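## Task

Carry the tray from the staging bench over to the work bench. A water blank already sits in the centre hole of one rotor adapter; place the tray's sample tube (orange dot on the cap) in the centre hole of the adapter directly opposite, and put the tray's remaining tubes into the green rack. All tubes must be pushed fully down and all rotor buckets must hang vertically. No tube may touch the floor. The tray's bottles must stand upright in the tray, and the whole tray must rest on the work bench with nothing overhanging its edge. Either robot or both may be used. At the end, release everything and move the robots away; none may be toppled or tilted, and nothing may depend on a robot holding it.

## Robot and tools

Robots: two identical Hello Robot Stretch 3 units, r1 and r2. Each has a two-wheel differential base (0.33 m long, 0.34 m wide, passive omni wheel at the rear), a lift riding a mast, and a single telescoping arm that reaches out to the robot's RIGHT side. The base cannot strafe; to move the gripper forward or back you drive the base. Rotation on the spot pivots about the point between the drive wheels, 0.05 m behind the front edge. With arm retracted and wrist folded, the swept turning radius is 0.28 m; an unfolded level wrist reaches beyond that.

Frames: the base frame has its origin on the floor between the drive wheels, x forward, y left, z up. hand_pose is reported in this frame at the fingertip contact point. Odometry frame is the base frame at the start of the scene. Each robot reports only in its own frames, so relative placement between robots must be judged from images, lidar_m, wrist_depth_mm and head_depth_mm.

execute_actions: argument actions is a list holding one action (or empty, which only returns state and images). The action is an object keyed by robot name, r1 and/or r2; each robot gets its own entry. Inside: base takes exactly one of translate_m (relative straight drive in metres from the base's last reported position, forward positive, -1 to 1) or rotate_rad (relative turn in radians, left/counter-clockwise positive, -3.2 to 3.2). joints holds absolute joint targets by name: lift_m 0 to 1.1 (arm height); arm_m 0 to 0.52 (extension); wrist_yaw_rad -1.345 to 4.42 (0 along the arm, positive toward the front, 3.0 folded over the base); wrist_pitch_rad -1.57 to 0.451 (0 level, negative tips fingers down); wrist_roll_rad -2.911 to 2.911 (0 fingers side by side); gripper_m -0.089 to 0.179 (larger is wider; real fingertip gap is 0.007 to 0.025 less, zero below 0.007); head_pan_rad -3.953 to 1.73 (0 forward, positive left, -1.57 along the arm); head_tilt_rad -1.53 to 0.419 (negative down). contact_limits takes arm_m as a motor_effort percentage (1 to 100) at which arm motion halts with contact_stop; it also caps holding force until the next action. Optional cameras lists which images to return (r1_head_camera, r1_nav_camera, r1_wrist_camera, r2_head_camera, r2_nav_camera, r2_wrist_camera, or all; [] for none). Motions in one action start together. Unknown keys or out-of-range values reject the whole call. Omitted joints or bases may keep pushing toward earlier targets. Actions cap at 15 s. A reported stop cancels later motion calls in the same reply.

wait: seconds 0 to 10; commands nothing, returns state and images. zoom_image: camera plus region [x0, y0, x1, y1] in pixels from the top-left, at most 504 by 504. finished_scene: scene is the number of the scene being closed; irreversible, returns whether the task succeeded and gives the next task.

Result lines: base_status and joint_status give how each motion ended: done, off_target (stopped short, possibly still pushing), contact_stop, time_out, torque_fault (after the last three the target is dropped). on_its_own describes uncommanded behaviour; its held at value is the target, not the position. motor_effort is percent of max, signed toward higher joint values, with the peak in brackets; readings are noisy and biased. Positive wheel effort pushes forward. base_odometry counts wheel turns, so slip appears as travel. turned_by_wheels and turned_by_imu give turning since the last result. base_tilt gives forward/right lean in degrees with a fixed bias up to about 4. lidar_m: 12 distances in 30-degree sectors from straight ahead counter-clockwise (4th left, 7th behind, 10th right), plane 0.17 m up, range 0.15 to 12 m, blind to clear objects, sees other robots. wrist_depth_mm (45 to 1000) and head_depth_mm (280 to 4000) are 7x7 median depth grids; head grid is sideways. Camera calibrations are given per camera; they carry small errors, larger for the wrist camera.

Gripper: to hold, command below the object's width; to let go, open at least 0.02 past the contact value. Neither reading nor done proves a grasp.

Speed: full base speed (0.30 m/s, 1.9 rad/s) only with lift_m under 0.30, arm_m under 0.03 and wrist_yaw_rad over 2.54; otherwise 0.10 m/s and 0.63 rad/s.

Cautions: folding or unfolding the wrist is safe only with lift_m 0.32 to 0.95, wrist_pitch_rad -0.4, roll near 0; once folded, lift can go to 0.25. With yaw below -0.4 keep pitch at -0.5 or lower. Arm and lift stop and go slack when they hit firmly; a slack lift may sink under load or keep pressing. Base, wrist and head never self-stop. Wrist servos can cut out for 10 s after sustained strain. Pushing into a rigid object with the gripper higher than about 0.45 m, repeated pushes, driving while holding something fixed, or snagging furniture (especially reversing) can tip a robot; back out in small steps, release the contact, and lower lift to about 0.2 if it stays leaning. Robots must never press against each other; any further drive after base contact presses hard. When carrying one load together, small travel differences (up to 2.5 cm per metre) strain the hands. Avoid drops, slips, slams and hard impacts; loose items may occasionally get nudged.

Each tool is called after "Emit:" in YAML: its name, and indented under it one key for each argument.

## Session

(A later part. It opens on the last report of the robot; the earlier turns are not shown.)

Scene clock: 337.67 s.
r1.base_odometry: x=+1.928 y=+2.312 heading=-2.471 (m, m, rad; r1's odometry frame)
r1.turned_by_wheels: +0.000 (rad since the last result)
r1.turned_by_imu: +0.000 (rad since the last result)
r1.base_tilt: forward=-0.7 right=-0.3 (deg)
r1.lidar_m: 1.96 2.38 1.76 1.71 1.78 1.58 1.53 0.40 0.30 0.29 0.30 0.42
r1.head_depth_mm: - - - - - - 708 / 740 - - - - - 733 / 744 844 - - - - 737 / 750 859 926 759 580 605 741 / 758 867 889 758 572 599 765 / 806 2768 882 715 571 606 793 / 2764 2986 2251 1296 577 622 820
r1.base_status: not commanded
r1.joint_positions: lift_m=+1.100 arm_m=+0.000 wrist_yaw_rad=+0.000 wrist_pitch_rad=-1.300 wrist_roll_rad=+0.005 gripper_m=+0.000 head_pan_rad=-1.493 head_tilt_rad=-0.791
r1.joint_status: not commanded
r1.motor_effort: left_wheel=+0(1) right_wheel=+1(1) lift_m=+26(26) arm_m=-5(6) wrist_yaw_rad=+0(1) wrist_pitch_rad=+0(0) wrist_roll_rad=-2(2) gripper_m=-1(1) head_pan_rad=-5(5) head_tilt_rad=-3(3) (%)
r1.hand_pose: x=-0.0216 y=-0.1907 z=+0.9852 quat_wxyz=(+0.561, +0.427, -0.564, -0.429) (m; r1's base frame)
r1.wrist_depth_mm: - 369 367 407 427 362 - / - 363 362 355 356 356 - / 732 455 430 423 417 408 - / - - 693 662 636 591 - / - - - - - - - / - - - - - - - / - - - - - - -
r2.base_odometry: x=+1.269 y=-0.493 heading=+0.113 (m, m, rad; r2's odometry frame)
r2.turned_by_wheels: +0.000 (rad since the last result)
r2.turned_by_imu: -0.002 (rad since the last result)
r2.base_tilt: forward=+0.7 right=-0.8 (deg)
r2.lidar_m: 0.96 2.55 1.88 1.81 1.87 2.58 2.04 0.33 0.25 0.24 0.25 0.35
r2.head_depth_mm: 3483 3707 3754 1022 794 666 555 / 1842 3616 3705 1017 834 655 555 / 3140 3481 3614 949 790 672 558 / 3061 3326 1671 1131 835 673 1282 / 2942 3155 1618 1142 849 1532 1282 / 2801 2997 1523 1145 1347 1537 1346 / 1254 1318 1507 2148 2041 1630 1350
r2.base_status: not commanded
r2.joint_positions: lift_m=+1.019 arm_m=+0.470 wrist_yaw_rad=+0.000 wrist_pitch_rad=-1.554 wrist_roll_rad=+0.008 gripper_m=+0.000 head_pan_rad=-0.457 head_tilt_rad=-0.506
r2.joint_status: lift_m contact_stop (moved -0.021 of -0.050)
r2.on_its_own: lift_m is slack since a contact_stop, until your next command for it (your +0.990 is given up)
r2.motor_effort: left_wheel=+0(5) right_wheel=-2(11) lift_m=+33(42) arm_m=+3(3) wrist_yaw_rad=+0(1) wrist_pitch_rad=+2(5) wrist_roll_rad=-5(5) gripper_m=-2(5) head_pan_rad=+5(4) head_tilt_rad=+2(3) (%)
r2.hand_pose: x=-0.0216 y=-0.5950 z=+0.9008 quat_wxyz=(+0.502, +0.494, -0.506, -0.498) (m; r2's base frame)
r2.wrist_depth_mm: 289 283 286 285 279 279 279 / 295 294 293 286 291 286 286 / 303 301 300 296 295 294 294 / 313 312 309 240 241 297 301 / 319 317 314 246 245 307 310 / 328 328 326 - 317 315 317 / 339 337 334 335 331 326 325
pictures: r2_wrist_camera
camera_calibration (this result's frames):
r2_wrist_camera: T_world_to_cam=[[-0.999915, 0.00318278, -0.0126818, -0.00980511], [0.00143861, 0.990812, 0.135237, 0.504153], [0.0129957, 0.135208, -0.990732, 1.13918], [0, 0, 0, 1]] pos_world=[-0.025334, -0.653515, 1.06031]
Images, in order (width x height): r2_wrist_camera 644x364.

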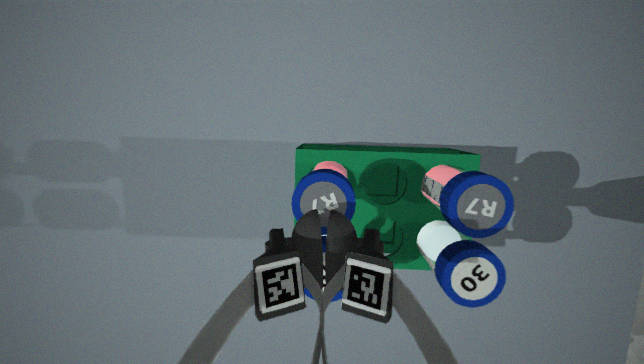

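Emit:
execute_actions:
  actions:
    - {"r2":{"joints":{"lift_m":1.1}}}
  cameras: []

Emit:
execute_actions:
  actions:
    - {"r2":{"joints":{"arm_m":0.0},"base":{"translate_m":-0.1}},"r1":{"base":{"translate_m":0.2}}}
  cameras: ["r1_nav_camera","r2_nav_camera","r2_wrist_camera"]

Scene clock: 340.83 s.
r1.base_odometry: x=+1.928 y=+2.312 heading=-2.471 (m, m, rad; r1's odometry frame)
r1.turned_by_wheels: +0.000 (rad since the last result)
r1.turned_by_imu: +0.000 (rad since the last result)
r1.base_tilt: forward=-0.8 right=-0.3 (deg)
r1.lidar_m: 1.96 2.39 1.76 1.71 1.78 1.58 1.53 0.40 0.30 0.29 0.30 0.42
r1.head_depth_mm: - - - - - - 707 / 740 - - - - - 732 / 745 847 - - - - 737 / 751 859 923 759 579 606 743 / 758 866 887 759 573 598 761 / 806 2715 883 716 571 605 791 / 2800 2983 2252 1293 576 620 820
r1.base_status: not commanded
r1.joint_positions: lift_m=+1.100 arm_m=+0.000 wrist_yaw_rad=+0.000 wrist_pitch_rad=-1.300 wrist_roll_rad=+0.005 gripper_m=+0.000 head_pan_rad=-1.493 head_tilt_rad=-0.791
r1.joint_status: not commanded
r1.motor_effort: left_wheel=-1(2) right_wheel=+1(0) lift_m=+26(26) arm_m=-5(5) wrist_yaw_rad=+0(0) wrist_pitch_rad=+0(0) wrist_roll_rad=-2(2) gripper_m=-1(2) head_pan_rad=-4(4) head_tilt_rad=-3(3) (%)
r1.hand_pose: x=-0.0216 y=-0.1907 z=+0.9852 quat_wxyz=(+0.561, +0.427, -0.564, -0.429) (m; r1's base frame)
r1.wrist_depth_mm: - 368 362 406 429 360 - / - 361 361 354 354 354 - / 732 451 425 418 417 409 - / - - 703 664 631 585 - / - - - - - - - / - - - - - - - / - - - - - - -
r2.base_odometry: x=+1.269 y=-0.493 heading=+0.113 (m, m, rad; r2's odometry frame)
r2.turned_by_wheels: +0.000 (rad since the last result)
r2.turned_by_imu: +0.000 (rad since the last result)
r2.base_tilt: forward=+0.7 right=-0.7 (deg)
r2.lidar_m: 0.96 2.56 1.87 1.81 1.88 2.58 2.03 0.33 0.25 0.24 0.25 0.35
r2.head_depth_mm: 3481 3713 3740 1021 794 667 554 / 1851 3623 3742 1014 831 654 556 / 3148 3492 3621 948 788 670 558 / 3078 3325 1671 1130 836 672 1287 / 2917 3167 1619 1134 848 1527 1282 / 2825 3003 1516 1144 1342 1537 1352 / 1256 1317 1505 2151 2039 1631 1349
r2.base_status: not commanded
r2.joint_positions: lift_m=+1.100 arm_m=+0.470 wrist_yaw_rad=+0.000 wrist_pitch_rad=-1.551 wrist_roll_rad=+0.008 gripper_m=+0.000 head_pan_rad=-0.457 head_tilt_rad=-0.506
r2.joint_status: all done
r2.motor_effort: left_wheel=+0(1) right_wheel=-1(2) lift_m=+46(46) arm_m=+3(3) wrist_yaw_rad=+0(0) wrist_pitch_rad=+1(2) wrist_roll_rad=-5(5) gripper_m=-3(3) head_pan_rad=+5(5) head_tilt_rad=+3(2) (%)
r2.hand_pose: x=-0.0216 y=-0.5956 z=+0.9816 quat_wxyz=(+0.503, +0.493, -0.506, -0.497) (m; r2's base frame)
r2.wrist_depth_mm: 363 365 365 361 357 360 355 / 375 372 368 371 364 364 367 / 387 380 383 377 372 375 - / 396 388 389 325 321 380 - / 405 400 402 390 333 399 - / 422 417 416 - 406 405 - / 430 429 428 421 423 414 -
pictures: none
No camera images: the call's "cameras" was empty. Leave "cameras" out to get every camera's image.

Scene clock: 345.47 s.
r1.base_odometry: x=+1.772 y=+2.188 heading=-2.471 (m, m, rad; r1's odometry frame)
r1.turned_by_wheels: +0.000 (rad since the last result)
r1.turned_by_imu: +0.001 (rad since the last result)
r1.base_tilt: forward=-0.7 right=-0.3 (deg)
r1.lidar_m: 1.77 2.38 1.76 1.71 1.78 1.79 1.73 0.41 0.30 0.29 0.30 0.47
r1.head_depth_mm: - - - - - - 716 / 744 - - - - - 744 / 744 851 - - - - 749 / 2696 2896 2232 735 584 614 753 / 2720 2915 2297 1706 879 755 776 / 2743 2897 1155 1724 1511 1267 1098 / 2735 2962 923 808 1528 1308 1090
r1.base_status: done
r1.joint_positions: lift_m=+1.100 arm_m=+0.000 wrist_yaw_rad=+0.000 wrist_pitch_rad=-1.300 wrist_roll_rad=+0.005 gripper_m=+0.000 head_pan_rad=-1.493 head_tilt_rad=-0.791
r1.joint_status: not commanded
r1.motor_effort: left_wheel=-2(3) right_wheel=+0(3) lift_m=+26(27) arm_m=-6(6) wrist_yaw_rad=+0(0) wrist_pitch_rad=+0(0) wrist_roll_rad=-2(2) gripper_m=-1(1) head_pan_rad=-5(4) head_tilt_rad=-4(3) (%)
r1.hand_pose: x=-0.0216 y=-0.1907 z=+0.9852 quat_wxyz=(+0.561, +0.427, -0.564, -0.429) (m; r1's base frame)
r1.wrist_depth_mm: 419 - - 359 359 401 429 / 407 - - 362 357 356 352 / 400 624 598 429 423 415 411 / - - - 688 639 620 585 / - - - - - - - / - - - - - - - / - - - - - - -
r2.base_odometry: x=+1.170 y=-0.504 heading=+0.113 (m, m, rad; r2's odometry frame)
r2.turned_by_wheels: +0.000 (rad since the last result)
r2.turned_by_imu: +0.000 (rad since the last result)
r2.base_tilt: forward=+0.5 right=-0.9 (deg)
r2.lidar_m: 0.96 2.54 1.87 1.81 1.88 2.58 1.93 2.12 0.25 0.24 0.25 0.35
r2.head_depth_mm: 3476 3768 3761 1062 802 666 554 / 1819 3739 3739 1065 776 669 556 / 3265 3609 3759 1026 791 671 557 / 3140 3392 1750 902 839 673 1281 / 3053 3244 1695 1136 850 1525 1287 / 2885 3094 1605 1144 1456 1533 1350 / 2668 1400 1572 2149 2041 1630 1352
r2.base_status: done
r2.joint_positions: lift_m=+1.100 arm_m=+0.000 wrist_yaw_rad=+0.001 wrist_pitch_rad=-1.551 wrist_roll_rad=+0.005 gripper_m=+0.000 head_pan_rad=-0.457 head_tilt_rad=-0.506
r2.joint_status: all done
r2.motor_effort: left_wheel=+0(4) right_wheel=-1(8) lift_m=+45(45) arm_m=-1(2) wrist_yaw_rad=-1(0) wrist_pitch_rad=+1(1) wrist_roll_rad=-4(5) gripper_m=-3(4) head_pan_rad=+5(5) head_tilt_rad=+2(2) (%)
r2.hand_pose: x=-0.0216 y=-0.1263 z=+0.9815 quat_wxyz=(+0.504, +0.494, -0.506, -0.497) (m; r2's base frame)
r2.wrist_depth_mm: 364 363 365 362 358 361 - / 376 372 373 372 367 - - / - - - - - - - / - - - - - - - / - - - - - - - / - - - - - - - / - - - - - - -
pictures: r1_nav_camera (sideways: a quarter turn counterclockwise sets it upright), r2_nav_camera (sideways: a quarter turn counterclockwise sets it upright), r2_wrist_camera
camera_calibration (this result's frames):
r1_nav_camera: T_world_to_cam=[[0.0412918, -0.70613, 0.706878, -0.87985], [-0.995313, -0.090993, -0.0327561, 0.100696], [0.0874509, -0.702212, -0.706577, 0.879648], [0, 0, 0, 1]] pos_world=[0.0596291, 0.00557353, 1.24678]
r2_nav_camera: T_world_to_cam=[[0.416415, -0.180846, 0.891007, -1.12322], [-0.406483, -0.913647, 0.00452977, 0.0480163], [0.813246, -0.364066, -0.453967, 0.545781], [0, 0, 0, 1]] pos_world=[0.0433869, 0.0394408, 1.24834]
r2_wrist_camera: T_world_to_cam=[[-0.99992, 0.0000020844, -0.0126463, -0.0107242], [-0.00166973, 0.991224, 0.132185, 0.0317861], [0.0125356, 0.132196, -0.991144, 1.15585], [0, 0, 0, 1]] pos_world=[-0.0251596, -0.184306, 1.14128]
Images, in order (width x height): r1_nav_camera 672x504, r2_nav_camera 672x504, r2_wrist_camera 644x364.

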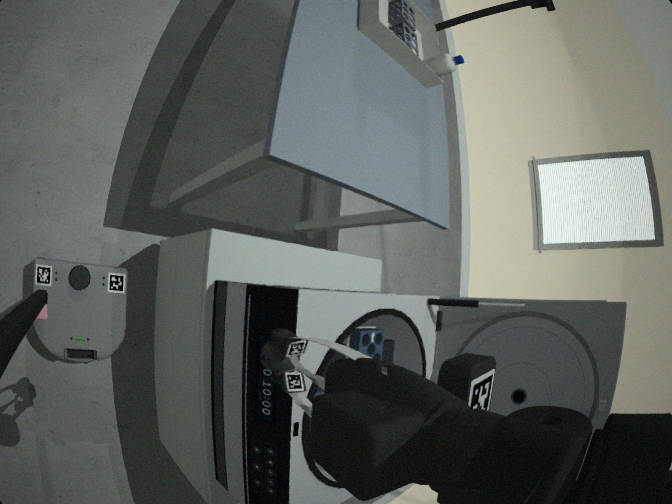

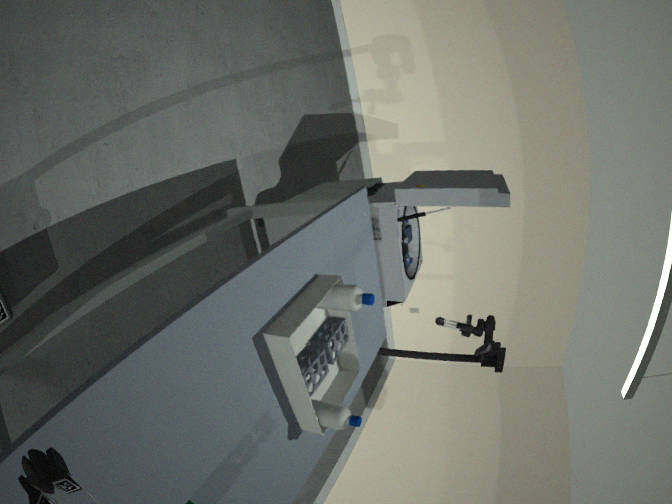

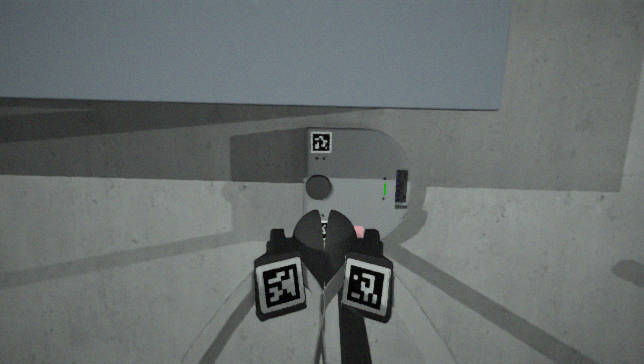

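Emit:
finished_scene:
  scene: 2

The scene is finished: the task was done.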